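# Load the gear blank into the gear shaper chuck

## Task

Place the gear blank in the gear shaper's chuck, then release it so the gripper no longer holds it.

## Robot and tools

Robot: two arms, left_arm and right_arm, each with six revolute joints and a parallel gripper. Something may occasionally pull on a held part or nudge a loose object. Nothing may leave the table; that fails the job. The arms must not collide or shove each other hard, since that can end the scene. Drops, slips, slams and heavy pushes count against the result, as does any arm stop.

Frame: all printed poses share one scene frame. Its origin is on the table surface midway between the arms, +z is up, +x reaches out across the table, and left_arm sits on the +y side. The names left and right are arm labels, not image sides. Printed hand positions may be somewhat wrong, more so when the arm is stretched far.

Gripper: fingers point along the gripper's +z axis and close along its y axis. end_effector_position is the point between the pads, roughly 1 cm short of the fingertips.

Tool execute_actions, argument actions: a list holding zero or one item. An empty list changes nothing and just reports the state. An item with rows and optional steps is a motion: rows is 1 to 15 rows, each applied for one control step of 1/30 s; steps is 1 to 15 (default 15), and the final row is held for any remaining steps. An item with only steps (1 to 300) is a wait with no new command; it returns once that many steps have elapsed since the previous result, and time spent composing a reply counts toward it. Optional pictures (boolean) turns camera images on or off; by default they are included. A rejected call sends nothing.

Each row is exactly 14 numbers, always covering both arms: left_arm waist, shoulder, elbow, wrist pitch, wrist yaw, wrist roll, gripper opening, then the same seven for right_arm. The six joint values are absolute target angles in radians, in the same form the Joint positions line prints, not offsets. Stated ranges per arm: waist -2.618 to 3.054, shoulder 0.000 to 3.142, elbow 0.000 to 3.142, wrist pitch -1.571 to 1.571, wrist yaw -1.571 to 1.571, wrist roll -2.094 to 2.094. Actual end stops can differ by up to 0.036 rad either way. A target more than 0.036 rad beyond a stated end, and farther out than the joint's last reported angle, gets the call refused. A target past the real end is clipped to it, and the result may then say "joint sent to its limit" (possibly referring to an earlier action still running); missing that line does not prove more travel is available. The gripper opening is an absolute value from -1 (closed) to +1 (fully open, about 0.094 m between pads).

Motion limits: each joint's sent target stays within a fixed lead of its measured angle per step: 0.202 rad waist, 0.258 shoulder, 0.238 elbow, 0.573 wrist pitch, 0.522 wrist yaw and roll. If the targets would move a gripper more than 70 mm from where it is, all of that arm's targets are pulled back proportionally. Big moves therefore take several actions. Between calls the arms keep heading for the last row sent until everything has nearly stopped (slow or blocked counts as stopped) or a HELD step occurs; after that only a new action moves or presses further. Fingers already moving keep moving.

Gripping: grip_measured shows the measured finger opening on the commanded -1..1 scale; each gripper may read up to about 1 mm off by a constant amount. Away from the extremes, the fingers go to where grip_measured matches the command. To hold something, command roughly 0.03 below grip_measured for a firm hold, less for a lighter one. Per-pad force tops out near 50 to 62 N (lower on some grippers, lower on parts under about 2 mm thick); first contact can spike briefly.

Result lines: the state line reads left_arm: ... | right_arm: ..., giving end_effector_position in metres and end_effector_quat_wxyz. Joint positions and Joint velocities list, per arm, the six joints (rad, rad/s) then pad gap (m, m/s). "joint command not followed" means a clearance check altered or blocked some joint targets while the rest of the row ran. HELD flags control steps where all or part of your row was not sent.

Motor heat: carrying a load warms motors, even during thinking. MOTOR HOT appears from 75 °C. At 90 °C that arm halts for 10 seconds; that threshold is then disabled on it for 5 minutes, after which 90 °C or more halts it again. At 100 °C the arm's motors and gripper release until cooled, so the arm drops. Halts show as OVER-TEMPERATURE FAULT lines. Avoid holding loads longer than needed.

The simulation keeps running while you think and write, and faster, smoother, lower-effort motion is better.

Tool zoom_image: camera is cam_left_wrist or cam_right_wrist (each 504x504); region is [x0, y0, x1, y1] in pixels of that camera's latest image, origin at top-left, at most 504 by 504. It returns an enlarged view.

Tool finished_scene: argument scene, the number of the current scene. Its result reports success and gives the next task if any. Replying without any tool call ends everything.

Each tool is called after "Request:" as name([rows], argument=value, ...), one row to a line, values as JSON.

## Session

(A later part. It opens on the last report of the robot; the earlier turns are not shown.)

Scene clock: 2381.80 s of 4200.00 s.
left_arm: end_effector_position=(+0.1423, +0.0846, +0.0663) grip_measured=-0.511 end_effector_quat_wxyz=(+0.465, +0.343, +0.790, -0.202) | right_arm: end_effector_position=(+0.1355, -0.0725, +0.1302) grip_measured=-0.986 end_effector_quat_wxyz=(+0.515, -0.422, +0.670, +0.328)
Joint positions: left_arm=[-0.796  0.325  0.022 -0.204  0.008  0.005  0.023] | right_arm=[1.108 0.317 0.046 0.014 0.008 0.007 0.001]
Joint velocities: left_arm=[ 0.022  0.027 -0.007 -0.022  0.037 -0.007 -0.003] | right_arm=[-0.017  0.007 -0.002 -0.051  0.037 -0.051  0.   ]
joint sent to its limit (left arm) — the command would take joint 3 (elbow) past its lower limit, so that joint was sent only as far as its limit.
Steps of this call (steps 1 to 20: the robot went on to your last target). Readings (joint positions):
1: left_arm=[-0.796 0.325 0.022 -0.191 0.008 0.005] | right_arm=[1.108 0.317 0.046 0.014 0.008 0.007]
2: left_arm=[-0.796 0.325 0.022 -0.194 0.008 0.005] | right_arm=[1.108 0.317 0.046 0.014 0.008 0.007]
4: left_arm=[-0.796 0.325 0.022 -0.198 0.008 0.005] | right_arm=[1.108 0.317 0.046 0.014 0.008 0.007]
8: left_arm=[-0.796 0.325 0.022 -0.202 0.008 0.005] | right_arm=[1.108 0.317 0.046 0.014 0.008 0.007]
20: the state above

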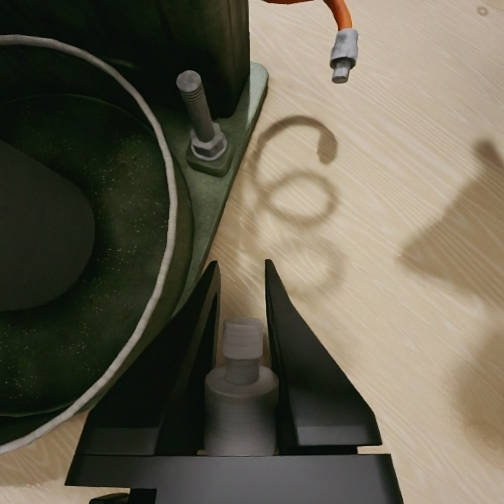

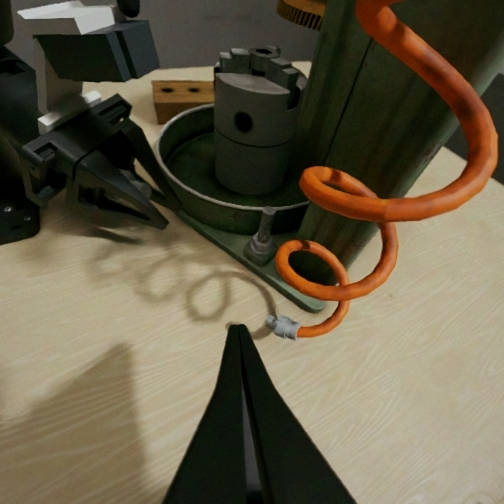

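Request:
execute_actions([
  {"rows":[[-0.9,0.30,0.02,-0.1,0.0,0.0,-0.6,0.9,0.3,0.05,0.0,-0.3,0,-1],[-1.0,0.30,0.02,-0.1,0.0,0.0,-0.6,0.8,0.3,0.05,0.0,-0.5,0,-1],[-1.15,0.30,0.02,-0.1,0.0,0.0,-0.6,0.4,0.3,0.05,0.0,-1.1,0,-1]],"steps":15},
], pictures=false)

Request:
execute_actions([
  {"rows":[[-1.15,0.38,0.02,0.0,0,0,-0.6,0.4,0.3,0.05,0.0,-1.1,0,-1],[-1.15,0.46,0.02,0.08,0,0,-0.6,0.4,0.3,0.05,0.0,-1.1,0,-1],[-1.15,0.54,0.02,0.16,0,0,-0.6,0.4,0.3,0.05,0.0,-1.1,0,-1],[-1.15,0.62,0.02,0.24,0,0,-0.6,0.4,0.3,0.05,0.0,-1.1,0,-1],[-1.15,0.70,0.02,0.32,0,0,-0.6,0.4,0.3,0.05,0.0,-1.1,0,-1],[-1.15,0.78,0.02,0.40,0,0,-0.6,0.4,0.3,0.05,0.0,-1.1,0,-1],[-1.15,0.86,0.02,0.48,0,0,-0.6,0.4,0.3,0.05,0.0,-1.1,0,-1],[-1.15,0.94,0.02,0.56,0,0,-0.6,0.4,0.3,0.05,0.0,-1.1,0,-1],[-1.15,1.02,0.02,0.64,0,0,-0.6,0.4,0.3,0.05,0.0,-1.1,0,-1],[-1.15,1.10,0.02,0.72,0,0,-0.6,0.4,0.3,0.05,0.0,-1.1,0,-1],[-1.15,1.18,0.02,0.80,0,0,-0.6,0.4,0.3,0.05,0.0,-1.1,0,-1],[-1.15,1.26,0.02,0.88,0,0,-0.6,0.4,0.3,0.05,0.0,-1.1,0,-1],[-1.15,1.30,0.02,0.96,0,0,-0.6,0.4,0.3,0.05,0.0,-1.1,0,-1]],"steps":15},
], pictures=false)

Request:
execute_actions([
  {"steps":25},
])

Scene clock: 2396.63 s of 4200.00 s.
left_arm: end_effector_position=(+0.0766, +0.0310, +0.0833) grip_measured=-0.511 end_effector_quat_wxyz=(+0.450, +0.464, +0.702, -0.298) | right_arm: end_effector_position=(+0.1249, -0.0956, +0.1511) grip_measured=-0.986 end_effector_quat_wxyz=(+0.437, -0.437, +0.614, +0.491)
Joint positions: left_arm=[-1.145  0.325  0.022 -0.127  0.008  0.004  0.023] | right_arm=[ 0.408  0.317  0.046  0.013 -1.009  0.005  0.001]
Joint velocities: left_arm=[-0.012  0.002  0.002  0.007  0.007 -0.022  0.001] | right_arm=[ 0.027  0.002  0.002 -0.037 -0.564 -0.007 -0.001]
joint sent to its limit (left arm) — the command would take joint 3 (elbow) past its lower limit, so that joint was sent only as far as its limit.
Steps of this call (steps 1 to 15: the robot went on to your last target; steps 16 to 90: nothing new was sent; then 11.33 s passed at rest; steps 91 to 105: all 15 steps of this action). Readings (joint positions):
91: left_arm=[-0.814 0.325 0.022 -0.198 -0.001 0.004] | right_arm=[1.069 0.317 0.046 0.014 -0.052 0.005]
92: left_arm=[-0.866 0.325 0.022 -0.186 -0.010 0.004] | right_arm=[0.994 0.317 0.046 0.014 -0.135 0.005]
94: left_arm=[-1.015 0.325 0.022 -0.159 -0.011 0.004] | right_arm=[0.839 0.317 0.046 0.013 -0.330 0.005]
98: left_arm=[-1.144 0.325 0.022 -0.134 0.008 0.004] | right_arm=[0.533 0.317 0.046 0.013 -0.720 0.005]
105: the state above

Scene clock: 2397.13 s of 4200.00 s.
left_arm: end_effector_position=(+0.0936, -0.0080, +0.0293) grip_measured=-0.511 end_effector_quat_wxyz=(+0.411, +0.479, +0.726, -0.272) | right_arm: end_effector_position=(+0.1118, -0.0943, +0.1541) grip_measured=-0.986 end_effector_quat_wxyz=(+0.420, -0.453, +0.595, +0.514)
Joint positions: left_arm=[-1.145  1.279  0.022  0.718  0.007  0.004  0.023] | right_arm=[ 0.408  0.317  0.046  0.013 -1.085  0.005  0.001]
Joint velocities: left_arm=[-0.012  0.535 -0.007  1.136  0.007 -0.051 -0.   ] | right_arm=[-0.012 -0.012  0.002 -0.007  0.007 -0.037 -0.001]
Steps of this call (steps 1 to 15: all 15 steps of this action). Readings (joint positions):
1: left_arm=[-1.145 0.334 0.022 -0.114 0.008 0.004] | right_arm=[0.408 0.317 0.046 0.013 -1.026 0.005]
2: left_arm=[-1.145 0.364 0.022 -0.082 0.008 0.004] | right_arm=[0.408 0.317 0.046 0.013 -1.038 0.005]
4: left_arm=[-1.145 0.486 0.022 0.020 0.007 0.004] | right_arm=[0.408 0.317 0.046 0.013 -1.057 0.005]
8: left_arm=[-1.145 0.806 0.022 0.261 0.007 0.004] | right_arm=[0.408 0.317 0.046 0.013 -1.075 0.005]
15: the state above

Scene clock: 2397.97 s of 4200.00 s.
left_arm: end_effector_position=(+0.1023, -0.0279, +0.0736) grip_measured=-0.511 end_effector_quat_wxyz=(+0.482, +0.450, +0.681, -0.318) | right_arm: end_effector_position=(+0.1113, -0.0943, +0.1542) grip_measured=-0.986 end_effector_quat_wxyz=(+0.419, -0.454, +0.594, +0.515)
Joint positions: left_arm=[-1.145  1.293  0.022  0.933  0.007  0.004  0.023] | right_arm=[ 0.408  0.317  0.046  0.013 -1.088  0.005  0.001]
Joint velocities: left_arm=[-0.002 -0.017 -0.012 -0.007 -0.007 -0.007 -0.001] | right_arm=[-0.007  0.002 -0.007  0.007 -0.066  0.051 -0.001]
Steps of this call (steps 1 to 25: the robot went on to your last target). Readings (joint positions):
1: left_arm=[-1.145 1.291 0.022 0.753 0.007 0.004] | right_arm=[0.408 0.317 0.046 0.013 -1.086 0.005]
2: left_arm=[-1.145 1.293 0.022 0.786 0.007 0.004] | right_arm=[0.408 0.317 0.046 0.013 -1.086 0.005]
4: left_arm=[-1.145 1.293 0.022 0.845 0.007 0.004] | right_arm=[0.408 0.317 0.046 0.013 -1.087 0.005]
8: left_arm=[-1.145 1.293 0.022 0.905 0.007 0.004] | right_arm=[0.408 0.317 0.046 0.013 -1.087 0.005]
25: the state above

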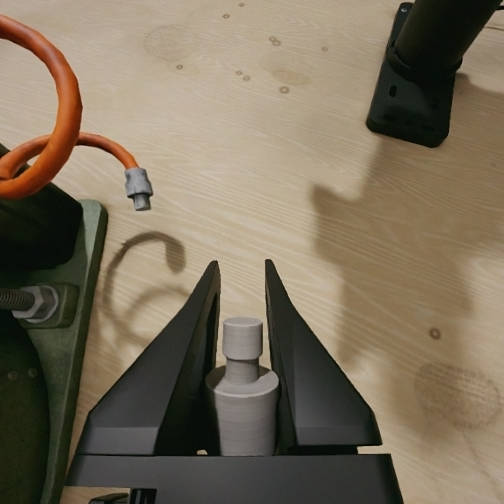

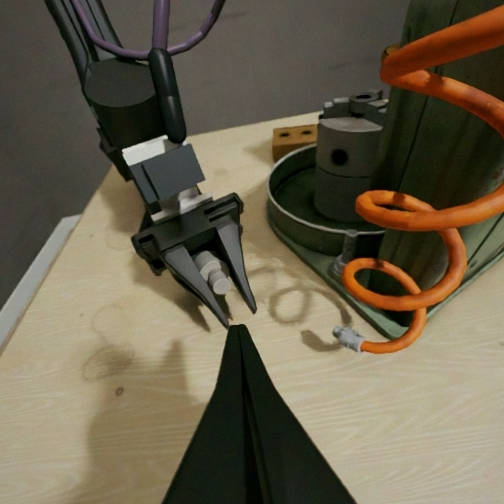

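Request:
execute_actions([
  {"rows":[[-1.15,1.30,0.02,0.90,0,0,-0.6,0.4,0.3,0.05,0.0,-1.1,0,-1],[-1.15,1.30,0.02,0.88,0,0,-0.6,0.4,0.3,0.05,0.0,-1.1,0,-1],[-1.15,1.30,0.02,0.86,0,0,-0.6,0.4,0.3,0.05,0.0,-1.1,0,-1],[-1.15,1.30,0.02,0.84,0,0,-0.6,0.4,0.3,0.05,0.0,-1.1,0,-1],[-1.15,1.30,0.02,0.82,0,0,-0.6,0.4,0.3,0.05,0.0,-1.1,0,-1],[-1.15,1.30,0.02,0.80,0,0,-0.6,0.4,0.3,0.05,0.0,-1.1,0,-1],[-1.15,1.30,0.02,0.78,0,0,-0.6,0.4,0.3,0.05,0.0,-1.1,0,-1],[-1.15,1.30,0.02,0.76,0,0,-0.6,0.4,0.3,0.05,0.0,-1.1,0,-1],[-1.15,1.30,0.02,0.74,0,0,-0.6,0.4,0.3,0.05,0.0,-1.1,0,-1],[-1.15,1.30,0.02,0.72,0,0,-0.6,0.4,0.3,0.05,0.0,-1.1,0,-1],[-1.15,1.30,0.02,0.70,0,0,-0.6,0.4,0.3,0.05,0.0,-1.1,0,-1],[-1.15,1.30,0.02,0.68,0,0,-0.6,0.4,0.3,0.05,0.0,-1.1,0,-1]],"steps":15},
], pictures=false)

Request:
execute_actions([
  {"rows":[[-1.15,1.30,0.02,0.67,0,0,-0.6,0.4,0.3,0.05,0.0,-1.1,0,-1],[-1.15,1.30,0.02,0.66,0,0,-0.6,0.4,0.3,0.05,0.0,-1.1,0,-1],[-1.15,1.30,0.02,0.65,0,0,-0.6,0.4,0.3,0.05,0.0,-1.1,0,-1],[-1.15,1.30,0.02,0.64,0,0,-0.6,0.4,0.3,0.05,0.0,-1.1,0,-1]],"steps":15},
])

Scene clock: 2413.60 s of 4200.00 s.
left_arm: end_effector_position=(+0.0928, -0.0061, +0.0242) grip_measured=-0.511 end_effector_quat_wxyz=(+0.404, +0.482, +0.730, -0.267) | right_arm: end_effector_position=(+0.1113, -0.0943, +0.1542) grip_measured=-0.986 end_effector_quat_wxyz=(+0.419, -0.454, +0.594, +0.515)
Joint positions: left_arm=[-1.145  1.293  0.022  0.713  0.007  0.004  0.023] | right_arm=[ 0.408  0.317  0.046  0.013 -1.088  0.005  0.001]
Joint velocities: left_arm=[ 0.002  0.012 -0.007 -0.286  0.022  0.051 -0.   ] | right_arm=[-0.002 -0.007 -0.012 -0.007  0.007  0.007  0.   ]
Steps of this call (steps 1 to 15: the robot went on to your last target; steps 16 to 90: nothing new was sent; then 12.13 s passed at rest; steps 91 to 105: all 15 steps of this action). Readings (joint positions):
91: left_arm=[-1.145 1.293 0.022 0.930 0.007 0.004] | right_arm=[0.408 0.317 0.046 0.013 -1.088 0.005]
92: left_arm=[-1.145 1.293 0.022 0.923 0.007 0.004] | right_arm=[0.408 0.317 0.046 0.013 -1.088 0.005]
94: left_arm=[-1.145 1.293 0.022 0.898 0.007 0.004] | right_arm=[0.408 0.317 0.046 0.013 -1.088 0.005]
98: left_arm=[-1.145 1.293 0.022 0.832 0.007 0.004] | right_arm=[0.408 0.317 0.046 0.013 -1.088 0.005]
105: the state above

Scene clock: 2414.10 s of 4200.00 s.
left_arm: end_effector_position=(+0.0917, -0.0035, +0.0198) grip_measured=-0.511 end_effector_quat_wxyz=(+0.396, +0.485, +0.734, -0.262) | right_arm: end_effector_position=(+0.1113, -0.0943, +0.1542) grip_measured=-0.986 end_effector_quat_wxyz=(+0.419, -0.454, +0.594, +0.515)
Joint positions: left_arm=[-1.145  1.293  0.022  0.692  0.007  0.004  0.023] | right_arm=[ 0.408  0.317  0.046  0.013 -1.088  0.005  0.001]
Joint velocities: left_arm=[-0.022  0.012  0.002 -0.081 -0.037  0.037 -0.001] | right_arm=[-0.007  0.012 -0.012  0.037  0.007 -0.037 -0.001]
Steps of this call (steps 1 to 15: all 15 steps of this action). Readings (joint positions):
1: left_arm=[-1.145 1.293 0.022 0.703 0.007 0.004] | right_arm=[0.408 0.317 0.046 0.013 -1.088 0.005]
2: left_arm=[-1.145 1.293 0.022 0.694 0.007 0.004] | right_arm=[0.408 0.317 0.046 0.013 -1.088 0.005]
4: left_arm=[-1.145 1.293 0.022 0.692 0.007 0.004] | right_arm=[0.408 0.317 0.046 0.013 -1.088 0.005]
8: left_arm=[-1.145 1.293 0.022 0.692 0.007 0.004] | right_arm=[0.408 0.317 0.046 0.013 -1.088 0.005]
15: the state above

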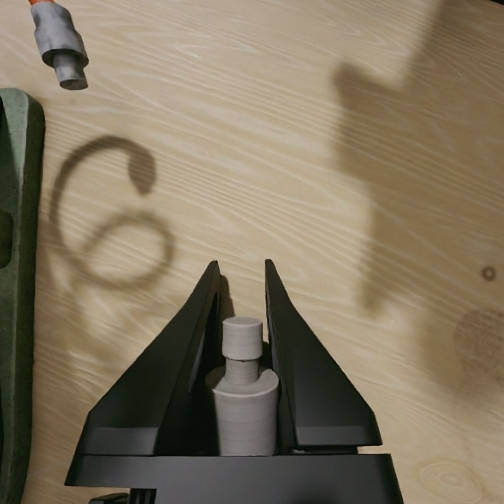

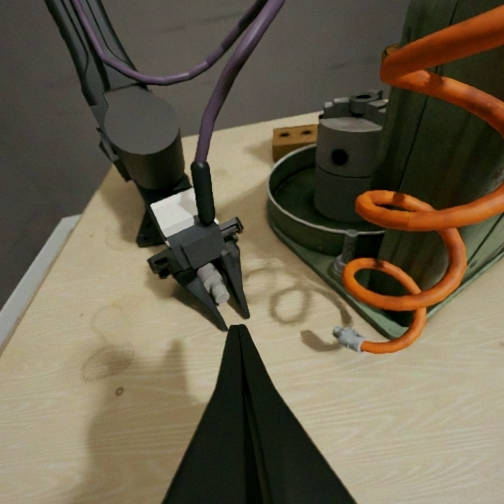

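Contact. Release gently.

Request:
execute_actions([
  {"rows":[[-1.15,1.30,0.02,0.69,0,0,-0.5,0.4,0.3,0.05,0.0,-1.1,0,-1],[-1.15,1.30,0.02,0.69,0,0,-0.48,0.4,0.3,0.05,0.0,-1.1,0,-1],[-1.15,1.30,0.02,0.69,0,0,-0.46,0.4,0.3,0.05,0.0,-1.1,0,-1],[-1.15,1.30,0.02,0.69,0,0,-0.44,0.4,0.3,0.05,0.0,-1.1,0,-1],[-1.15,1.30,0.02,0.69,0,0,-0.42,0.4,0.3,0.05,0.0,-1.1,0,-1],[-1.15,1.30,0.02,0.69,0,0,-0.40,0.4,0.3,0.05,0.0,-1.1,0,-1],[-1.15,1.30,0.02,0.69,0,0,-0.38,0.4,0.3,0.05,0.0,-1.1,0,-1],[-1.15,1.30,0.02,0.69,0,0,-0.35,0.4,0.3,0.05,0.0,-1.1,0,-1],[-1.15,1.30,0.02,0.69,0,0,-0.3,0.4,0.3,0.05,0.0,-1.1,0,-1]],"steps":15},
], pictures=false)

Request:
execute_actions([
  {"rows":[[-1.15,1.30,0.02,0.72,0,0,-0.1,0.4,0.3,0.05,0.0,-1.1,0,-1],[-1.15,1.30,0.02,0.76,0,0,-0.1,0.4,0.3,0.05,0.0,-1.1,0,-1],[-1.15,1.30,0.02,0.80,0,0,-0.1,0.4,0.3,0.05,0.0,-1.1,0,-1],[-1.15,1.30,0.02,0.84,0,0,-0.1,0.4,0.3,0.05,0.0,-1.1,0,-1],[-1.15,1.30,0.02,0.9,0,0,-0.1,0.4,0.3,0.05,0.0,-1.1,0,-1]],"steps":15},
])

Scene clock: 2428.47 s of 4200.00 s.
left_arm: end_effector_position=(+0.0920, -0.0038, +0.0205) grip_measured=-0.302 end_effector_quat_wxyz=(+0.398, +0.484, +0.734, -0.263) | right_arm: end_effector_position=(+0.1113, -0.0943, +0.1542) grip_measured=-0.986 end_effector_quat_wxyz=(+0.419, -0.454, +0.594, +0.515)
Joint positions: left_arm=[-1.145  1.293  0.022  0.695  0.006  0.004  0.033] | right_arm=[ 0.408  0.317  0.046  0.013 -1.088  0.005  0.001]
Joint velocities: left_arm=[-0.007  0.002 -0.022 -0.081 -0.022 -0.037  0.001] | right_arm=[ 0.012 -0.022  0.002  0.051 -0.007 -0.022  0.   ]
Steps of this call (steps 1 to 15: the robot went on to your last target; steps 16 to 90: nothing new was sent; then 10.87 s passed at rest; steps 91 to 105: all 15 steps of this action). Readings (joint positions):
91: left_arm=[-1.145 1.293 0.022 0.694 0.007 0.004] | right_arm=[0.408 0.317 0.046 0.013 -1.088 0.005]
92: left_arm=[-1.145 1.293 0.022 0.694 0.007 0.004] | right_arm=[0.408 0.317 0.046 0.013 -1.088 0.005]
94: left_arm=[-1.145 1.293 0.022 0.694 0.007 0.004] | right_arm=[0.408 0.317 0.046 0.013 -1.088 0.005]
98: left_arm=[-1.145 1.293 0.022 0.695 0.006 0.004] | right_arm=[0.408 0.317 0.046 0.013 -1.088 0.005]
105: the state above

Scene clock: 2428.97 s of 4200.00 s.
left_arm: end_effector_position=(+0.1010, -0.0246, +0.0640) grip_measured=-0.102 end_effector_quat_wxyz=(+0.468, +0.456, +0.691, -0.309) | right_arm: end_effector_position=(+0.1113, -0.0943, +0.1542) grip_measured=-0.986 end_effector_quat_wxyz=(+0.419, -0.454, +0.594, +0.515)
Joint positions: left_arm=[-1.145  1.293  0.022  0.892  0.006  0.004  0.042] | right_arm=[ 0.408  0.317  0.046  0.013 -1.088  0.005  0.001]
Joint velocities: left_arm=[-0.012 -0.007 -0.012 -0.022 -0.022  0.051 -0.001] | right_arm=[ 0.002 -0.007 -0.002 -0.007 -0.007 -0.007  0.   ]
Steps of this call (steps 1 to 15: all 15 steps of this action). Readings (joint positions):
1: left_arm=[-1.145 1.293 0.022 0.697 0.006 0.004] | right_arm=[0.408 0.317 0.046 0.013 -1.088 0.005]
2: left_arm=[-1.145 1.293 0.022 0.705 0.006 0.004] | right_arm=[0.408 0.317 0.046 0.013 -1.088 0.005]
4: left_arm=[-1.145 1.293 0.022 0.739 0.006 0.004] | right_arm=[0.408 0.317 0.046 0.013 -1.088 0.005]
8: left_arm=[-1.145 1.293 0.022 0.838 0.006 0.004] | right_arm=[0.408 0.317 0.046 0.013 -1.088 0.005]
15: the state above

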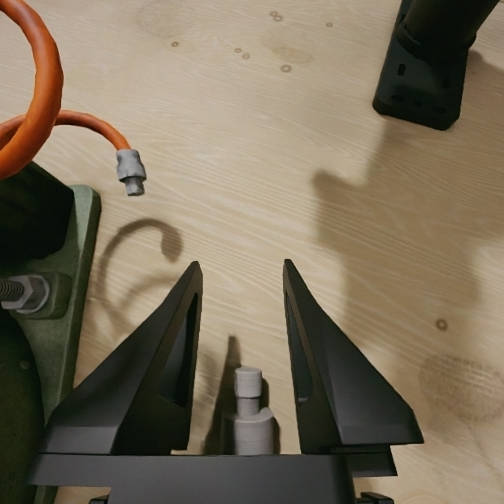

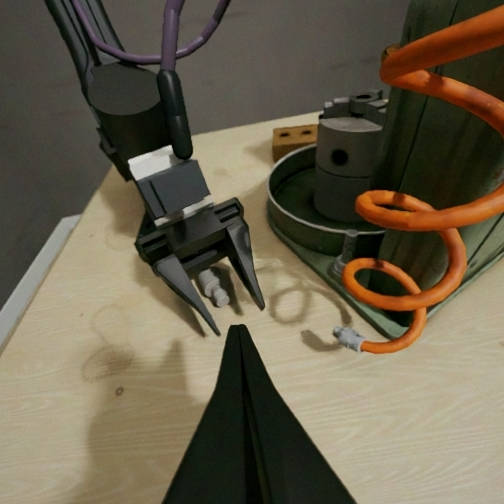

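Request:
execute_actions([
  {"rows":[[-1.15,1.30,0.02,0.9,0,0,-0.1,-0.2,0.3,0.05,0.0,-1.4,0,-1]],"steps":15},
], pictures=false)

Request:
execute_actions([
  {"rows":[[-1.15,1.30,0.08,0.85,0,0,-0.1,-0.2,0.3,0.05,0.0,-1.4,0,-1],[-1.15,1.30,0.14,0.8,0,0,-0.1,-0.2,0.3,0.05,0.0,-1.4,0,-1],[-1.15,1.30,0.2,0.74,0,0,-0.1,-0.2,0.3,0.05,0.0,-1.4,0,-1],[-1.15,1.31,0.26,0.68,0,0,-0.1,-0.2,0.3,0.05,0.0,-1.4,0,-1],[-1.15,1.32,0.32,0.62,0,0,-0.1,-0.2,0.3,0.05,0.0,-1.4,0,-1],[-1.15,1.33,0.38,0.55,0,0,-0.1,-0.2,0.3,0.05,0.0,-1.4,0,-1],[-1.15,1.34,0.44,0.48,0,0,-0.1,-0.2,0.3,0.05,0.0,-1.4,0,-1],[-1.15,1.35,0.5,0.4,0,0,-0.1,-0.2,0.3,0.05,0.0,-1.4,0,-1],[-1.15,1.36,0.56,0.32,0,0,-0.1,-0.2,0.3,0.05,0.0,-1.4,0,-1],[-1.15,1.37,0.62,0.24,0,0,-0.1,-0.2,0.3,0.05,0.0,-1.4,0,-1],[-1.15,1.38,0.68,0.16,0,0,-0.1,-0.2,0.3,0.05,0.0,-1.4,0,-1],[-1.15,1.39,0.74,0.08,0,0,-0.1,-0.2,0.3,0.05,0.0,-1.4,0,-1],[-1.15,1.4,0.8,0.0,0,0,-0.1,-0.2,0.3,0.05,0.0,-1.4,0,-1],[-1.15,1.4,0.86,-0.1,0,0,-0.1,-0.2,0.3,0.05,0.0,-1.4,0,-1],[-1.15,1.4,0.92,-0.2,0,0,-0.1,-0.2,0.3,0.05,0.0,-1.4,0,-1]],"steps":15},
], pictures=false)

Request:
execute_actions([
  {"rows":[[-1.15,1.4,0.96,-1.12,0,0,-0.1,-0.2,0.3,0.05,0.0,-1.4,0,-1]],"steps":15},
], pictures=false)

Request:
execute_actions([
  {"steps":30},
])

Scene clock: 2452.67 s of 4200.00 s.
left_arm: end_effector_position=(+0.1014, -0.0255, +0.0665) grip_measured=-0.102 end_effector_quat_wxyz=(+0.472, +0.455, +0.688, -0.311) | right_arm: end_effector_position=(+0.1750, -0.1563, +0.1661) grip_measured=-0.986 end_effector_quat_wxyz=(+0.509, -0.334, +0.643, +0.464)
Joint positions: left_arm=[-1.145  1.293  0.022  0.903  0.006  0.004  0.042] | right_arm=[-0.192  0.317  0.046  0.01  -1.374  0.004  0.001]
Joint velocities: left_arm=[-0.007  0.012  0.012  0.037 -0.037 -0.007  0.   ] | right_arm=[ 0.002 -0.007 -0.017  0.066 -0.139 -0.081  0.   ]
Steps of this call (steps 1 to 30: the robot went on to your last target; steps 31 to 90: nothing new was sent; then 20.20 s passed at rest; steps 91 to 105: all 15 steps of this action). Readings (joint positions):
91: left_arm=[-1.145 1.293 0.022 0.903 0.006 0.004] | right_arm=[0.369 0.317 0.046 0.011 -1.143 0.004]
92: left_arm=[-1.145 1.293 0.022 0.903 0.006 0.004] | right_arm=[0.294 0.317 0.046 0.010 -1.196 0.004]
94: left_arm=[-1.145 1.293 0.022 0.903 0.006 0.004] | right_arm=[0.141 0.317 0.046 0.010 -1.266 0.004]
98: left_arm=[-1.145 1.293 0.022 0.903 0.006 0.004] | right_arm=[-0.142 0.317 0.046 0.010 -1.333 0.004]
105: the state above

Scene clock: 2453.17 s of 4200.00 s.
left_arm: end_effector_position=(+0.1525, -0.1427, +0.1965) grip_measured=-0.102 end_effector_quat_wxyz=(+0.459, +0.460, +0.697, -0.303) | right_arm: end_effector_position=(+0.1729, -0.1555, +0.1667) grip_measured=-0.986 end_effector_quat_wxyz=(+0.507, -0.337, +0.640, +0.468)
Joint positions: left_arm=[-1.145  1.382  0.806  0.171  0.006  0.004  0.042] | right_arm=[-0.192  0.317  0.046  0.01  -1.387  0.004  0.001]
Joint velocities: left_arm=[-0.002  0.203  1.634 -2.454 -0.022  0.007  0.001] | right_arm=[-0.012  0.012 -0.007  0.051 -0.081  0.022  0.   ]
Steps of this call (steps 1 to 15: all 15 steps of this action). Readings (joint positions):
1: left_arm=[-1.145 1.293 0.026 0.896 0.006 0.004] | right_arm=[-0.192 0.317 0.046 0.010 -1.376 0.004]
2: left_arm=[-1.145 1.293 0.041 0.874 0.006 0.004] | right_arm=[-0.192 0.317 0.046 0.010 -1.379 0.004]
4: left_arm=[-1.145 1.295 0.117 0.800 0.006 0.004] | right_arm=[-0.192 0.317 0.046 0.010 -1.382 0.004]
8: left_arm=[-1.145 1.323 0.372 0.627 0.006 0.004] | right_arm=[-0.192 0.317 0.046 0.010 -1.385 0.004]
15: the state above

Scene clock: 2453.67 s of 4200.00 s.
left_arm: end_effector_position=(+0.0840, +0.0144, +0.0866) grip_measured=-0.102 end_effector_quat_wxyz=(+0.077, +0.547, +0.832, -0.054) | right_arm: end_effector_position=(+0.1729, -0.1555, +0.1667) grip_measured=-0.986 end_effector_quat_wxyz=(+0.507, -0.337, +0.640, +0.468)
Joint positions: left_arm=[-1.145  1.387  0.957 -0.954  0.006  0.004  0.042] | right_arm=[-0.192  0.317  0.046  0.01  -1.387  0.004  0.001]
Joint velocities: left_arm=[ 0.002  0.007  0.012 -1.238  0.022  0.066  0.   ] | right_arm=[ 0.012 -0.002 -0.002 -0.022 -0.007 -0.081 -0.001]
Steps of this call (steps 1 to 15: all 15 steps of this action). Readings (joint positions):
1: left_arm=[-1.145 1.386 0.862 0.075 0.006 0.004] | right_arm=[-0.192 0.317 0.046 0.010 -1.387 0.004]
2: left_arm=[-1.145 1.387 0.908 -0.019 0.006 0.004] | right_arm=[-0.192 0.317 0.046 0.010 -1.387 0.004]
4: left_arm=[-1.145 1.387 0.954 -0.168 0.006 0.004] | right_arm=[-0.192 0.317 0.046 0.010 -1.387 0.004]
8: left_arm=[-1.145 1.387 0.957 -0.464 0.006 0.004] | right_arm=[-0.192 0.317 0.046 0.010 -1.387 0.004]
15: the state above

Scene clock: 2454.67 s of 4200.00 s.
left_arm: end_effector_position=(+0.0687, +0.0495, +0.0824) grip_measured=-0.102 end_effector_quat_wxyz=(+0.012, +0.549, +0.835, -0.012) | right_arm: end_effector_position=(+0.1729, -0.1555, +0.1667) grip_measured=-0.986 end_effector_quat_wxyz=(+0.507, -0.337, +0.640, +0.468)
Joint positions: left_arm=[-1.145  1.387  0.957 -1.109  0.006  0.004  0.042] | right_arm=[-0.192  0.317  0.046  0.01  -1.387  0.004  0.001]
Joint velocities: left_arm=[-0.002 -0.002 -0.007 -0.007  0.007 -0.037  0.   ] | right_arm=[-0.012 -0.007 -0.017  0.022 -0.037 -0.022 -0.   ]
Steps of this call (steps 1 to 30: the robot went on to your last target). Readings (joint positions):
1: left_arm=[-1.145 1.387 0.957 -0.990 0.006 0.004] | right_arm=[-0.192 0.317 0.046 0.010 -1.387 0.004]
2: left_arm=[-1.145 1.387 0.957 -1.017 0.006 0.004] | right_arm=[-0.192 0.317 0.046 0.010 -1.387 0.004]
4: left_arm=[-1.145 1.387 0.957 -1.054 0.006 0.004] | right_arm=[-0.192 0.317 0.046 0.010 -1.387 0.004]
8: left_arm=[-1.145 1.387 0.957 -1.089 0.006 0.004] | right_arm=[-0.192 0.317 0.046 0.010 -1.387 0.004]
30: the state above
All arms were judged still, so your last target was given up. Only a new action makes them travel on or press farther. Fingers that are still opening or closing keep moving.

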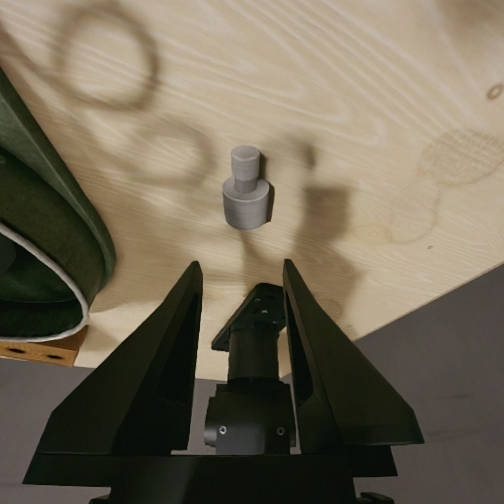

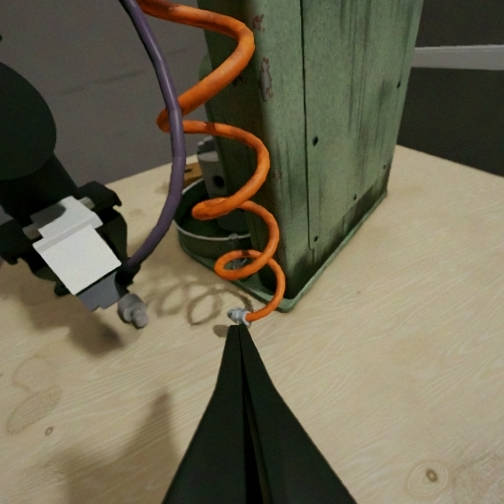

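Request:
execute_actions([
  {"rows":[[-1.15,1.42,0.92,-1.08,0,0,-0.1,-0.2,0.3,0.05,0.0,-1.4,0,-1],[-1.15,1.44,0.88,-1.03,0,0,-0.1,-0.2,0.3,0.05,0.0,-1.4,0,-1],[-1.15,1.46,0.84,-0.97,0,0,-0.1,-0.2,0.3,0.05,0.0,-1.4,0,-1]],"steps":15},
])

Scene clock: 2458.77 s of 4200.00 s.
left_arm: end_effector_position=(+0.0654, +0.0571, +0.0419) grip_measured=-0.102 end_effector_quat_wxyz=(-0.012, +0.549, +0.835, +0.004) | right_arm: end_effector_position=(+0.1729, -0.1555, +0.1667) grip_measured=-0.986 end_effector_quat_wxyz=(+0.507, -0.337, +0.640, +0.468)
Joint positions: left_arm=[-1.145  1.456  0.849 -0.988  0.006  0.004  0.042] | right_arm=[-0.192  0.317  0.046  0.01  -1.387  0.004  0.001]
Joint velocities: left_arm=[ 0.002  0.012 -0.012 -0.007 -0.037 -0.066 -0.   ] | right_arm=[-0.007 -0.017 -0.012  0.095  0.007 -0.037  0.   ]
Steps of this call (steps 1 to 90: nothing new was sent; then 0.60 s passed at rest; steps 91 to 105: all 15 steps of this action). Readings (joint positions):
91: left_arm=[-1.145 1.388 0.956 -1.107 0.006 0.004] | right_arm=[-0.192 0.317 0.046 0.010 -1.387 0.004]
92: left_arm=[-1.145 1.393 0.948 -1.094 0.006 0.004] | right_arm=[-0.192 0.317 0.046 0.010 -1.387 0.004]
94: left_arm=[-1.145 1.414 0.907 -1.044 0.006 0.004] | right_arm=[-0.192 0.317 0.046 0.010 -1.387 0.004]
98: left_arm=[-1.145 1.455 0.851 -1.013 0.006 0.004] | right_arm=[-0.192 0.317 0.046 0.010 -1.387 0.004]
105: the state above

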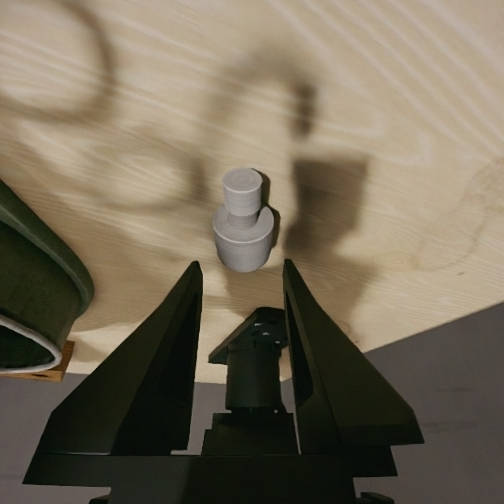

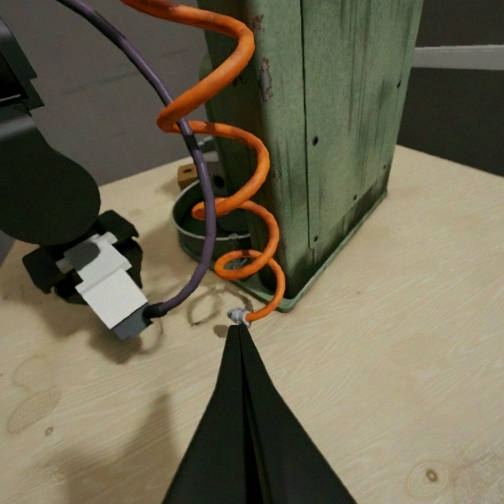

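Request:
execute_actions([
  {"rows":[[-1.15,1.47,0.82,-0.92,0,0,-0.1,-0.2,0.3,0.05,0.0,-1.4,0,-1],[-1.15,1.48,0.80,-0.88,0,0,-0.1,-0.2,0.3,0.05,0.0,-1.4,0,-1],[-1.15,1.49,0.785,-0.85,0,0,-0.1,-0.2,0.3,0.05,0.0,-1.4,0,-1]],"steps":15},
])

Scene clock: 2467.03 s of 4200.00 s.
left_arm: end_effector_position=(+0.0706, +0.0452, +0.0271) grip_measured=-0.102 end_effector_quat_wxyz=(+0.012, +0.549, +0.835, -0.011) | right_arm: end_effector_position=(+0.1729, -0.1555, +0.1667) grip_measured=-0.986 end_effector_quat_wxyz=(+0.507, -0.337, +0.640, +0.468)
Joint positions: left_arm=[-1.145  1.477  0.803 -0.865  0.006  0.004  0.042] | right_arm=[-0.192  0.317  0.046  0.01  -1.387  0.004  0.001]
Joint velocities: left_arm=[ 0.012 -0.007 -0.007 -0.007  0.022 -0.095 -0.   ] | right_arm=[ 0.027  0.007  0.012 -0.007 -0.066  0.051 -0.001]
Steps of this call (steps 1 to 15: the robot went on to your last target; steps 16 to 90: nothing new was sent; then 4.77 s passed at rest; steps 91 to 105: all 15 steps of this action). Readings (joint positions):
91: left_arm=[-1.145 1.456 0.848 -0.975 0.006 0.004] | right_arm=[-0.192 0.317 0.046 0.010 -1.387 0.004]
92: left_arm=[-1.145 1.456 0.843 -0.960 0.006 0.004] | right_arm=[-0.192 0.317 0.046 0.010 -1.387 0.004]
94: left_arm=[-1.145 1.462 0.825 -0.920 0.006 0.004] | right_arm=[-0.192 0.317 0.046 0.010 -1.387 0.004]
98: left_arm=[-1.145 1.477 0.804 -0.887 0.006 0.004] | right_arm=[-0.192 0.317 0.046 0.010 -1.387 0.004]
105: the state above

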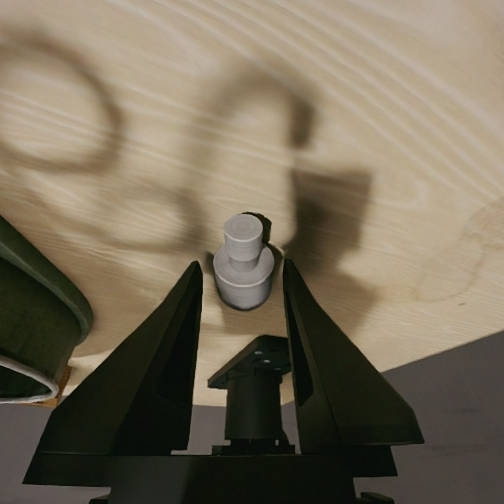

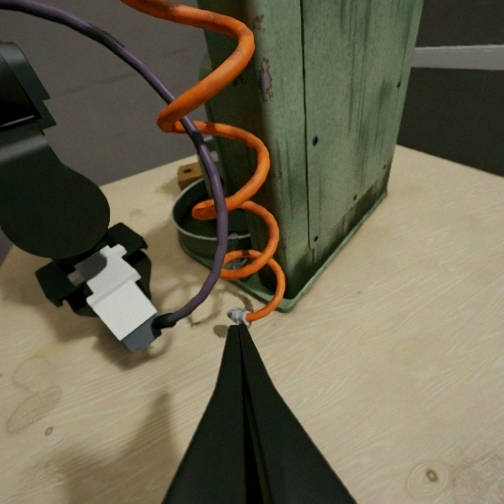

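Lower ~9 mm.

Request:
execute_actions([
  {"rows":[[-1.15,1.495,0.755,-0.85,0,0,-0.1,-0.2,0.3,0.05,0.0,-1.4,0,-1]],"steps":15},
])

Scene clock: 2469.50 s of 4200.00 s.
left_arm: end_effector_position=(+0.0676, +0.0521, +0.0204) grip_measured=-0.102 end_effector_quat_wxyz=(+0.004, +0.549, +0.835, -0.007) | right_arm: end_effector_position=(+0.1728, -0.1555, +0.1667) grip_measured=-0.986 end_effector_quat_wxyz=(+0.507, -0.337, +0.640, +0.469)
Joint positions: left_arm=[-1.145  1.477  0.774 -0.853  0.006  0.004  0.042] | right_arm=[-0.192  0.317  0.046  0.01  -1.388  0.004  0.001]
Joint velocities: left_arm=[ 0.012 -0.017 -0.002 -0.007  0.022  0.007 -0.   ] | right_arm=[ 0.002 -0.012  0.012 -0.007 -0.037  0.007  0.   ]
Steps of this call (steps 1 to 15: the robot went on to your last target; steps 16 to 59: nothing new was sent; steps 60 to 74: all 15 steps of this action). Readings (joint positions):
60: left_arm=[-1.145 1.477 0.800 -0.857 0.006 0.004] | right_arm=[-0.192 0.317 0.046 0.010 -1.388 0.004]
61: left_arm=[-1.145 1.477 0.794 -0.854 0.006 0.004] | right_arm=[-0.192 0.317 0.046 0.010 -1.388 0.004]
63: left_arm=[-1.145 1.477 0.782 -0.853 0.006 0.004] | right_arm=[-0.192 0.317 0.046 0.010 -1.388 0.004]
67: left_arm=[-1.145 1.477 0.774 -0.853 0.006 0.004] | right_arm=[-0.192 0.317 0.046 0.010 -1.388 0.004]
74: the state above

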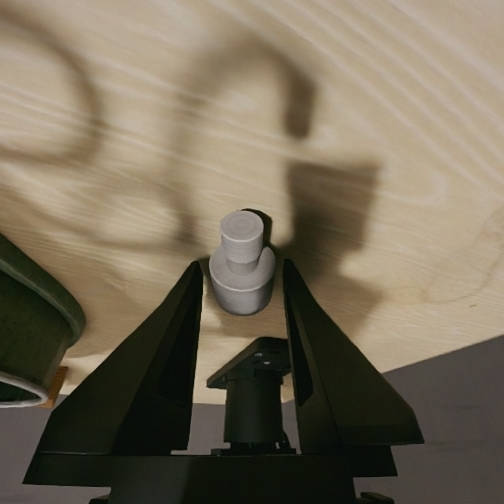

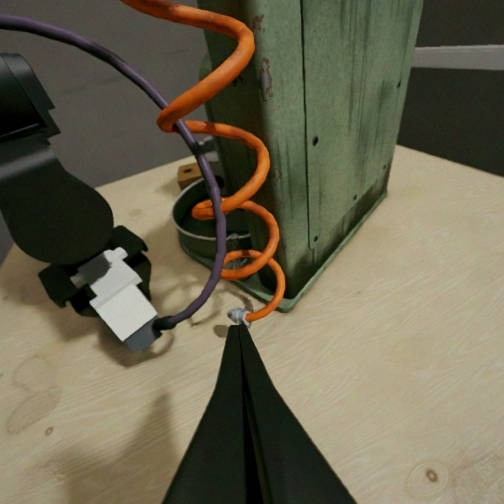

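Request:
execute_actions([
  {"rows":[[-1.15,1.51,0.755,-0.84,0,0,-0.1,-0.2,0.3,0.05,0.0,-1.4,0,-1]],"steps":12},
], pictures=false)

Request:
execute_actions([
  {"rows":[[-1.15,1.51,0.755,-0.84,0,0,-0.5,-0.2,0.3,0.05,0.0,-1.4,0,-1]],"steps":15},
], pictures=false)

Request:
execute_actions([
  {"rows":[[-1.15,1.46,0.755,-0.86,0,0,-0.5,-0.2,0.3,0.05,0.0,-1.4,0,-1]],"steps":12},
], pictures=false)

Request:
execute_actions([
  {"rows":[[-1.15,1.46,0.755,-0.86,0,-1.58,-0.5,-0.2,0.3,0.05,0.0,-1.4,0,-1]],"steps":15},
], pictures=false)

Request:
execute_actions([
  {"steps":30},
])

Scene clock: 2478.33 s of 4200.00 s.
left_arm: end_effector_position=(+0.0672, +0.0530, +0.0168) grip_measured=-0.102 end_effector_quat_wxyz=(-0.002, +0.549, +0.836, -0.003) | right_arm: end_effector_position=(+0.1728, -0.1555, +0.1667) grip_measured=-0.986 end_effector_quat_wxyz=(+0.507, -0.337, +0.640, +0.469)
Joint positions: left_arm=[-1.145  1.495  0.774 -0.85   0.006  0.004  0.042] | right_arm=[-0.192  0.317  0.046  0.01  -1.388  0.004  0.001]
Joint velocities: left_arm=[-0.002  0.032  0.002 -0.081  0.037 -0.007 -0.001] | right_arm=[-0.027  0.007  0.007  0.007 -0.051  0.007  0.002]
Steps of this call (steps 1 to 15: the robot went on to your last target; steps 16 to 90: nothing new was sent; then 5.43 s passed at rest; steps 91 to 102: all 12 steps of this action). Readings (joint positions):
91: left_arm=[-1.145 1.479 0.774 -0.853 0.006 0.004] | right_arm=[-0.192 0.317 0.046 0.010 -1.388 0.004]
92: left_arm=[-1.145 1.483 0.774 -0.851 0.006 0.004] | right_arm=[-0.192 0.317 0.046 0.010 -1.388 0.004]
94: left_arm=[-1.145 1.492 0.774 -0.851 0.006 0.004] | right_arm=[-0.192 0.317 0.046 0.010 -1.388 0.004]
98: left_arm=[-1.145 1.495 0.774 -0.851 0.006 0.004] | right_arm=[-0.192 0.317 0.046 0.010 -1.388 0.004]
102: the state above

Scene clock: 2478.83 s of 4200.00 s.
left_arm: end_effector_position=(+0.0673, +0.0529, +0.0168) grip_measured=-0.405 end_effector_quat_wxyz=(-0.002, +0.549, +0.836, -0.003) | right_arm: end_effector_position=(+0.1728, -0.1555, +0.1667) grip_measured=-0.986 end_effector_quat_wxyz=(+0.507, -0.337, +0.640, +0.469)
Joint positions: left_arm=[-1.145  1.495  0.774 -0.85   0.006  0.004  0.028] | right_arm=[-0.192  0.317  0.046  0.01  -1.388  0.004  0.001]
Joint velocities: left_arm=[ 0.002 -0.017 -0.002 -0.022 -0.022  0.066  0.001] | right_arm=[ 0.007  0.002 -0.002 -0.022 -0.037  0.037  0.   ]
Steps of this call (steps 1 to 15: all 15 steps of this action). Readings (joint positions):
1: left_arm=[-1.145 1.495 0.774 -0.850 0.006 0.004] | right_arm=[-0.192 0.317 0.046 0.010 -1.388 0.004]
2: left_arm=[-1.145 1.495 0.774 -0.850 0.006 0.004] | right_arm=[-0.192 0.317 0.046 0.010 -1.388 0.004]
4: left_arm=[-1.145 1.495 0.774 -0.850 0.006 0.004] | right_arm=[-0.192 0.317 0.046 0.010 -1.388 0.004]
8: left_arm=[-1.145 1.495 0.774 -0.850 0.006 0.004] | right_arm=[-0.192 0.317 0.046 0.010 -1.388 0.004]
15: the state above

Scene clock: 2479.23 s of 4200.00 s.
left_arm: end_effector_position=(+0.0673, +0.0529, +0.0168) grip_measured=-0.405 end_effector_quat_wxyz=(-0.002, +0.549, +0.836, -0.003) | right_arm: end_effector_position=(+0.1728, -0.1555, +0.1667) grip_measured=-0.986 end_effector_quat_wxyz=(+0.507, -0.337, +0.640, +0.469)
Joint positions: left_arm=[-1.145  1.495  0.774 -0.85   0.006  0.004  0.028] | right_arm=[-0.192  0.317  0.046  0.01  -1.388  0.004  0.001]
Joint velocities: left_arm=[ 0.007 -0.002  0.002 -0.066 -0.037 -0.022 -0.001] | right_arm=[ 0.002  0.002  0.007  0.037 -0.037 -0.007  0.   ]
Steps of this call (steps 1 to 12: all 12 steps of this action). Readings (joint positions):
1: left_arm=[-1.145 1.495 0.774 -0.850 0.006 0.004] | right_arm=[-0.192 0.317 0.046 0.010 -1.388 0.004]
2: left_arm=[-1.145 1.495 0.774 -0.850 0.006 0.004] | right_arm=[-0.192 0.317 0.046 0.010 -1.388 0.004]
4: left_arm=[-1.145 1.495 0.774 -0.850 0.006 0.004] | right_arm=[-0.192 0.317 0.046 0.010 -1.388 0.004]
8: left_arm=[-1.145 1.495 0.774 -0.850 0.006 0.004] | right_arm=[-0.192 0.317 0.046 0.010 -1.388 0.004]
12: the state above

Scene clock: 2479.73 s of 4200.00 s.
left_arm: end_effector_position=(+0.0676, +0.0519, +0.0190) grip_measured=-0.404 end_effector_quat_wxyz=(-0.001, -0.106, +0.994, -0.006) | right_arm: end_effector_position=(+0.1728, -0.1555, +0.1667) grip_measured=-0.986 end_effector_quat_wxyz=(+0.507, -0.337, +0.640, +0.469)
Joint positions: left_arm=[-1.146  1.484  0.774 -0.85   0.006 -1.373  0.028] | right_arm=[-0.192  0.317  0.046  0.01  -1.388  0.004  0.001]
Joint velocities: left_arm=[-0.007  0.002  0.012 -0.037 -0.051 -1.311  0.   ] | right_arm=[-0.002 -0.017 -0.017 -0.007  0.037 -0.066  0.001]
Steps of this call (steps 1 to 15: all 15 steps of this action). Readings (joint positions):
1: left_arm=[-1.146 1.495 0.774 -0.850 0.007 -0.081] | right_arm=[-0.192 0.317 0.046 0.010 -1.388 0.004]
2: left_arm=[-1.146 1.495 0.774 -0.850 0.007 -0.181] | right_arm=[-0.192 0.317 0.046 0.010 -1.388 0.004]
4: left_arm=[-1.146 1.495 0.774 -0.850 0.006 -0.382] | right_arm=[-0.192 0.317 0.046 0.010 -1.388 0.004]
8: left_arm=[-1.146 1.492 0.774 -0.850 0.006 -0.783] | right_arm=[-0.192 0.317 0.046 0.010 -1.388 0.004]
15: the state above

Scene clock: 2480.73 s of 4200.00 s.
left_arm: end_effector_position=(+0.0676, +0.0519, +0.0190) grip_measured=-0.404 end_effector_quat_wxyz=(-0.002, -0.205, +0.979, -0.006) | right_arm: end_effector_position=(+0.1728, -0.1555, +0.1667) grip_measured=-0.986 end_effector_quat_wxyz=(+0.507, -0.337, +0.640, +0.469)
Joint positions: left_arm=[-1.146  1.484  0.774 -0.85   0.006 -1.574  0.028] | right_arm=[-0.192  0.317  0.046  0.01  -1.388  0.004  0.001]
Joint velocities: left_arm=[ 0.002  0.007 -0.002 -0.007 -0.125  0.007 -0.001] | right_arm=[-0.002 -0.017  0.032 -0.11  -0.007 -0.051  0.001]
Steps of this call (steps 1 to 30: the robot went on to your last target). Readings (joint positions):
1: left_arm=[-1.146 1.484 0.774 -0.850 0.006 -1.414] | right_arm=[-0.192 0.317 0.046 0.010 -1.388 0.004]
2: left_arm=[-1.146 1.484 0.774 -0.850 0.006 -1.446] | right_arm=[-0.192 0.317 0.046 0.010 -1.388 0.004]
4: left_arm=[-1.146 1.484 0.774 -0.850 0.006 -1.493] | right_arm=[-0.192 0.317 0.046 0.010 -1.388 0.004]
8: left_arm=[-1.146 1.484 0.774 -0.850 0.006 -1.541] | right_arm=[-0.192 0.317 0.046 0.010 -1.388 0.004]
30: the state above
All arms were judged still, so your last target was given up. Only a new action makes them travel on or press farther. Fingers that are still opening or closing keep moving.

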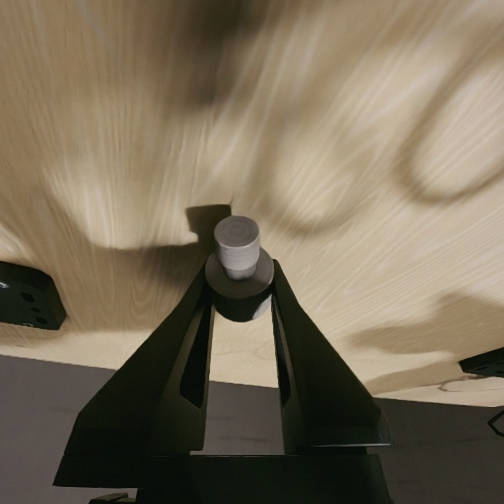

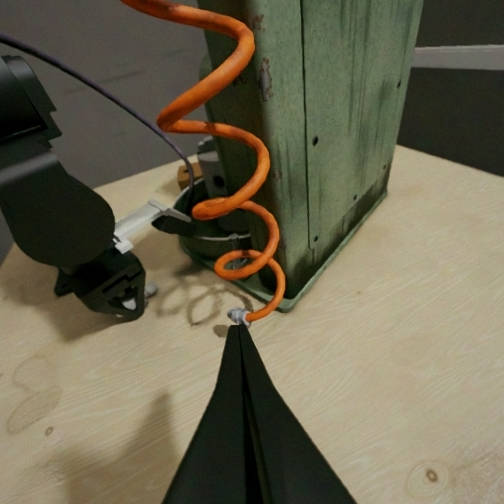

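Set down, open, lift, rotate to +1.57, descend.

Request:
execute_actions([
  {"rows":[[-1.15,1.51,0.755,-0.85,0,-1.58,-0.5,-0.2,0.3,0.05,0.0,-1.4,0,-1]],"steps":10},
], pictures=false)

Request:
execute_actions([
  {"rows":[[-1.15,1.51,0.755,-0.85,0,-1.58,-0.1,-0.2,0.3,0.05,0.0,-1.4,0,-1]],"steps":12},
], pictures=false)

Request:
execute_actions([
  {"rows":[[-1.15,1.47,0.80,-0.90,0,-1.58,-0.1,-0.2,0.3,0.05,0.0,-1.4,0,-1],[-1.15,1.45,0.84,-0.95,0,-1.58,-0.1,-0.2,0.3,0.05,0.0,-1.4,0,-1],[-1.15,1.43,0.88,-1.0,0,-1.58,-0.1,-0.2,0.3,0.05,0.0,-1.4,0,-1],[-1.15,1.41,0.92,-1.06,0,-1.58,-0.1,-0.2,0.3,0.05,0.0,-1.4,0,-1]],"steps":15},
], pictures=false)

Request:
execute_actions([
  {"rows":[[-1.15,1.41,0.92,-1.06,0,1.575,-0.1,-0.2,0.3,0.05,0.0,-1.4,0,-1]],"steps":15},
], pictures=false)

Request:
execute_actions([
  {"steps":45},
], pictures=false)

Request:
execute_actions([
  {"rows":[[-1.15,1.44,0.87,-1.0,0,1.575,-0.1,-0.2,0.3,0.05,0.0,-1.4,0,-1],[-1.15,1.46,0.84,-0.95,0,1.575,-0.1,-0.2,0.3,0.05,0.0,-1.4,0,-1]],"steps":15},
])

Scene clock: 2493.57 s of 4200.00 s.
left_arm: end_effector_position=(+0.0672, +0.0528, +0.0168) grip_measured=-0.404 end_effector_quat_wxyz=(-0.003, -0.205, +0.979, -0.001) | right_arm: end_effector_position=(+0.1728, -0.1555, +0.1667) grip_measured=-0.986 end_effector_quat_wxyz=(+0.507, -0.337, +0.640, +0.469)
Joint positions: left_arm=[-1.146  1.495  0.774 -0.85   0.006 -1.574  0.028] | right_arm=[-0.192  0.317  0.046  0.01  -1.388  0.004  0.001]
Joint velocities: left_arm=[-0.017 -0.012  0.007 -0.051  0.007 -0.007  0.001] | right_arm=[-0.012  0.007  0.017  0.051 -0.007  0.051  0.001]
Steps of this call (steps 1 to 90: nothing new was sent; then 9.50 s passed at rest; steps 91 to 100: all 10 steps of this action). Readings (joint positions):
91: left_arm=[-1.146 1.486 0.774 -0.850 0.006 -1.574] | right_arm=[-0.192 0.317 0.046 0.010 -1.388 0.004]
92: left_arm=[-1.146 1.489 0.774 -0.850 0.006 -1.574] | right_arm=[-0.192 0.317 0.046 0.010 -1.388 0.004]
94: left_arm=[-1.146 1.495 0.774 -0.850 0.006 -1.574] | right_arm=[-0.192 0.317 0.046 0.010 -1.388 0.004]
98: left_arm=[-1.146 1.495 0.774 -0.850 0.006 -1.574] | right_arm=[-0.192 0.317 0.046 0.010 -1.388 0.004]
100: the state above

Scene clock: 2493.97 s of 4200.00 s.
left_arm: end_effector_position=(+0.0672, +0.0528, +0.0168) grip_measured=-0.102 end_effector_quat_wxyz=(-0.003, -0.206, +0.979, -0.001) | right_arm: end_effector_position=(+0.1728, -0.1555, +0.1667) grip_measured=-0.986 end_effector_quat_wxyz=(+0.507, -0.337, +0.640, +0.469)
Joint positions: left_arm=[-1.146  1.495  0.774 -0.849  0.006 -1.574  0.042] | right_arm=[-0.192  0.317  0.046  0.01  -1.388  0.004  0.001]
Joint velocities: left_arm=[-0.002 -0.022 -0.012 -0.037  0.022  0.022  0.001] | right_arm=[-0.007 -0.022 -0.022 -0.022 -0.037 -0.037 -0.   ]
Steps of this call (steps 1 to 12: all 12 steps of this action). Readings (joint positions):
1: left_arm=[-1.146 1.495 0.774 -0.850 0.006 -1.574] | right_arm=[-0.192 0.317 0.046 0.010 -1.388 0.004]
2: left_arm=[-1.146 1.495 0.774 -0.849 0.006 -1.574] | right_arm=[-0.192 0.317 0.046 0.010 -1.388 0.004]
4: left_arm=[-1.146 1.495 0.774 -0.849 0.006 -1.574] | right_arm=[-0.192 0.317 0.046 0.010 -1.388 0.004]
8: left_arm=[-1.146 1.495 0.774 -0.849 0.006 -1.574] | right_arm=[-0.192 0.317 0.046 0.010 -1.388 0.004]
12: the state above

Scene clock: 2494.47 s of 4200.00 s.
left_arm: end_effector_position=(+0.0699, +0.0466, +0.0640) grip_measured=-0.102 end_effector_quat_wxyz=(-0.000, -0.205, +0.979, -0.015) | right_arm: end_effector_position=(+0.1728, -0.1555, +0.1667) grip_measured=-0.986 end_effector_quat_wxyz=(+0.507, -0.337, +0.640, +0.469)
Joint positions: left_arm=[-1.146  1.419  0.909 -1.031  0.006 -1.574  0.042] | right_arm=[-0.192  0.317  0.046  0.01  -1.388  0.004  0.001]
Joint velocities: left_arm=[-0.002  0.007 -0.007 -0.125  0.007  0.022 -0.001] | right_arm=[ 0.002 -0.007 -0.027  0.022 -0.022 -0.007  0.   ]
Steps of this call (steps 1 to 15: all 15 steps of this action). Readings (joint positions):
1: left_arm=[-1.146 1.495 0.774 -0.853 0.006 -1.574] | right_arm=[-0.192 0.317 0.046 0.010 -1.388 0.004]
2: left_arm=[-1.146 1.493 0.780 -0.867 0.006 -1.574] | right_arm=[-0.192 0.317 0.046 0.010 -1.388 0.004]
4: left_arm=[-1.146 1.476 0.817 -0.929 0.006 -1.574] | right_arm=[-0.192 0.317 0.046 0.010 -1.388 0.004]
8: left_arm=[-1.146 1.424 0.901 -0.989 0.006 -1.574] | right_arm=[-0.192 0.317 0.046 0.010 -1.388 0.004]
15: the state above

Scene clock: 2494.97 s of 4200.00 s.
left_arm: end_effector_position=(+0.0683, +0.0502, +0.0639) grip_measured=-0.102 end_effector_quat_wxyz=(+0.004, +0.512, +0.859, -0.007) | right_arm: end_effector_position=(+0.1728, -0.1555, +0.1667) grip_measured=-0.986 end_effector_quat_wxyz=(+0.507, -0.337, +0.640, +0.469)
Joint positions: left_arm=[-1.146  1.419  0.909 -1.047  0.006 -0.086  0.042] | right_arm=[-0.192  0.317  0.046  0.01  -1.388  0.004  0.001]
Joint velocities: left_arm=[ 0.002 -0.017 -0.027 -0.081  0.007  2.821 -0.   ] | right_arm=[-0.022 -0.012 -0.002 -0.007 -0.037 -0.022 -0.001]
Steps of this call (steps 1 to 15: all 15 steps of this action). Readings (joint positions):
1: left_arm=[-1.146 1.419 0.909 -1.035 0.006 -1.490] | right_arm=[-0.192 0.317 0.046 0.010 -1.388 0.004]
2: left_arm=[-1.146 1.419 0.909 -1.037 0.006 -1.389] | right_arm=[-0.192 0.317 0.046 0.010 -1.388 0.004]
4: left_arm=[-1.146 1.419 0.909 -1.040 0.006 -1.189] | right_arm=[-0.192 0.317 0.046 0.010 -1.388 0.004]
8: left_arm=[-1.146 1.419 0.909 -1.044 0.006 -0.788] | right_arm=[-0.192 0.317 0.046 0.010 -1.388 0.004]
15: the state above

Scene clock: 2496.47 s of 4200.00 s.
left_arm: end_effector_position=(+0.0689, +0.0507, +0.0639) grip_measured=-0.101 end_effector_quat_wxyz=(+0.007, +0.979, +0.205, +0.000) | right_arm: end_effector_position=(+0.1728, -0.1555, +0.1667) grip_measured=-0.986 end_effector_quat_wxyz=(+0.507, -0.337, +0.640, +0.469)
Joint positions: left_arm=[-1.146  1.419  0.909 -1.048  0.002  1.568  0.042] | right_arm=[-0.192  0.317  0.046  0.01  -1.388  0.004  0.001]
Joint velocities: left_arm=[-0.002  0.002 -0.007 -0.022 -0.037  0.022  0.001] | right_arm=[-0.002 -0.017  0.002 -0.007 -0.081 -0.051 -0.   ]
Steps of this call (steps 1 to 45: the robot went on to your last target). Readings (joint positions):
1: left_arm=[-1.146 1.419 0.909 -1.047 0.006 0.014] | right_arm=[-0.192 0.317 0.046 0.010 -1.388 0.004]
2: left_arm=[-1.146 1.419 0.909 -1.047 0.006 0.115] | right_arm=[-0.192 0.317 0.046 0.010 -1.388 0.004]
4: left_arm=[-1.146 1.419 0.909 -1.048 0.006 0.315] | right_arm=[-0.192 0.317 0.046 0.010 -1.388 0.004]
8: left_arm=[-1.146 1.419 0.909 -1.048 0.006 0.716] | right_arm=[-0.192 0.317 0.046 0.010 -1.388 0.004]
45: the state above
All arms were judged still, so your last target was given up. Only a new action makes them travel on or press farther. Fingers that are still opening or closing keep moving.

Scene clock: 2496.97 s of 4200.00 s.
left_arm: end_effector_position=(+0.0705, +0.0473, +0.0456) grip_measured=-0.101 end_effector_quat_wxyz=(+0.011, +0.979, +0.205, +0.001) | right_arm: end_effector_position=(+0.1728, -0.1555, +0.1667) grip_measured=-0.986 end_effector_quat_wxyz=(+0.507, -0.337, +0.640, +0.469)
Joint positions: left_arm=[-1.146  1.448  0.857 -0.957  0.002  1.569  0.042] | right_arm=[-0.192  0.317  0.046  0.01  -1.388  0.004  0.001]
Joint velocities: left_arm=[-0.002 -0.017 -0.002  0.037  0.022 -0.037 -0.   ] | right_arm=[ 0.007 -0.022 -0.007 -0.022  0.007  0.051 -0.001]
Steps of this call (steps 1 to 15: all 15 steps of this action). Readings (joint positions):
1: left_arm=[-1.146 1.419 0.907 -1.042 0.002 1.568] | right_arm=[-0.192 0.317 0.046 0.010 -1.388 0.004]
2: left_arm=[-1.146 1.420 0.899 -1.026 0.002 1.568] | right_arm=[-0.192 0.317 0.046 0.010 -1.388 0.004]
4: left_arm=[-1.146 1.433 0.878 -0.995 0.002 1.568] | right_arm=[-0.192 0.317 0.046 0.010 -1.388 0.004]
8: left_arm=[-1.146 1.448 0.858 -0.974 0.002 1.568] | right_arm=[-0.192 0.317 0.046 0.010 -1.388 0.004]
15: the state above

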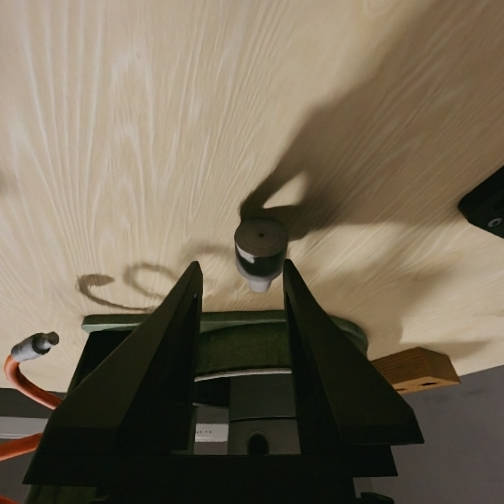

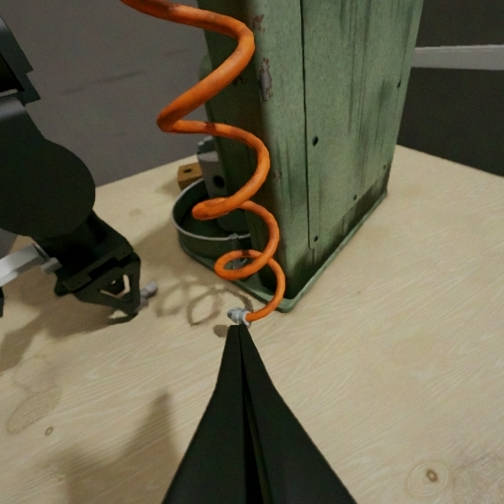

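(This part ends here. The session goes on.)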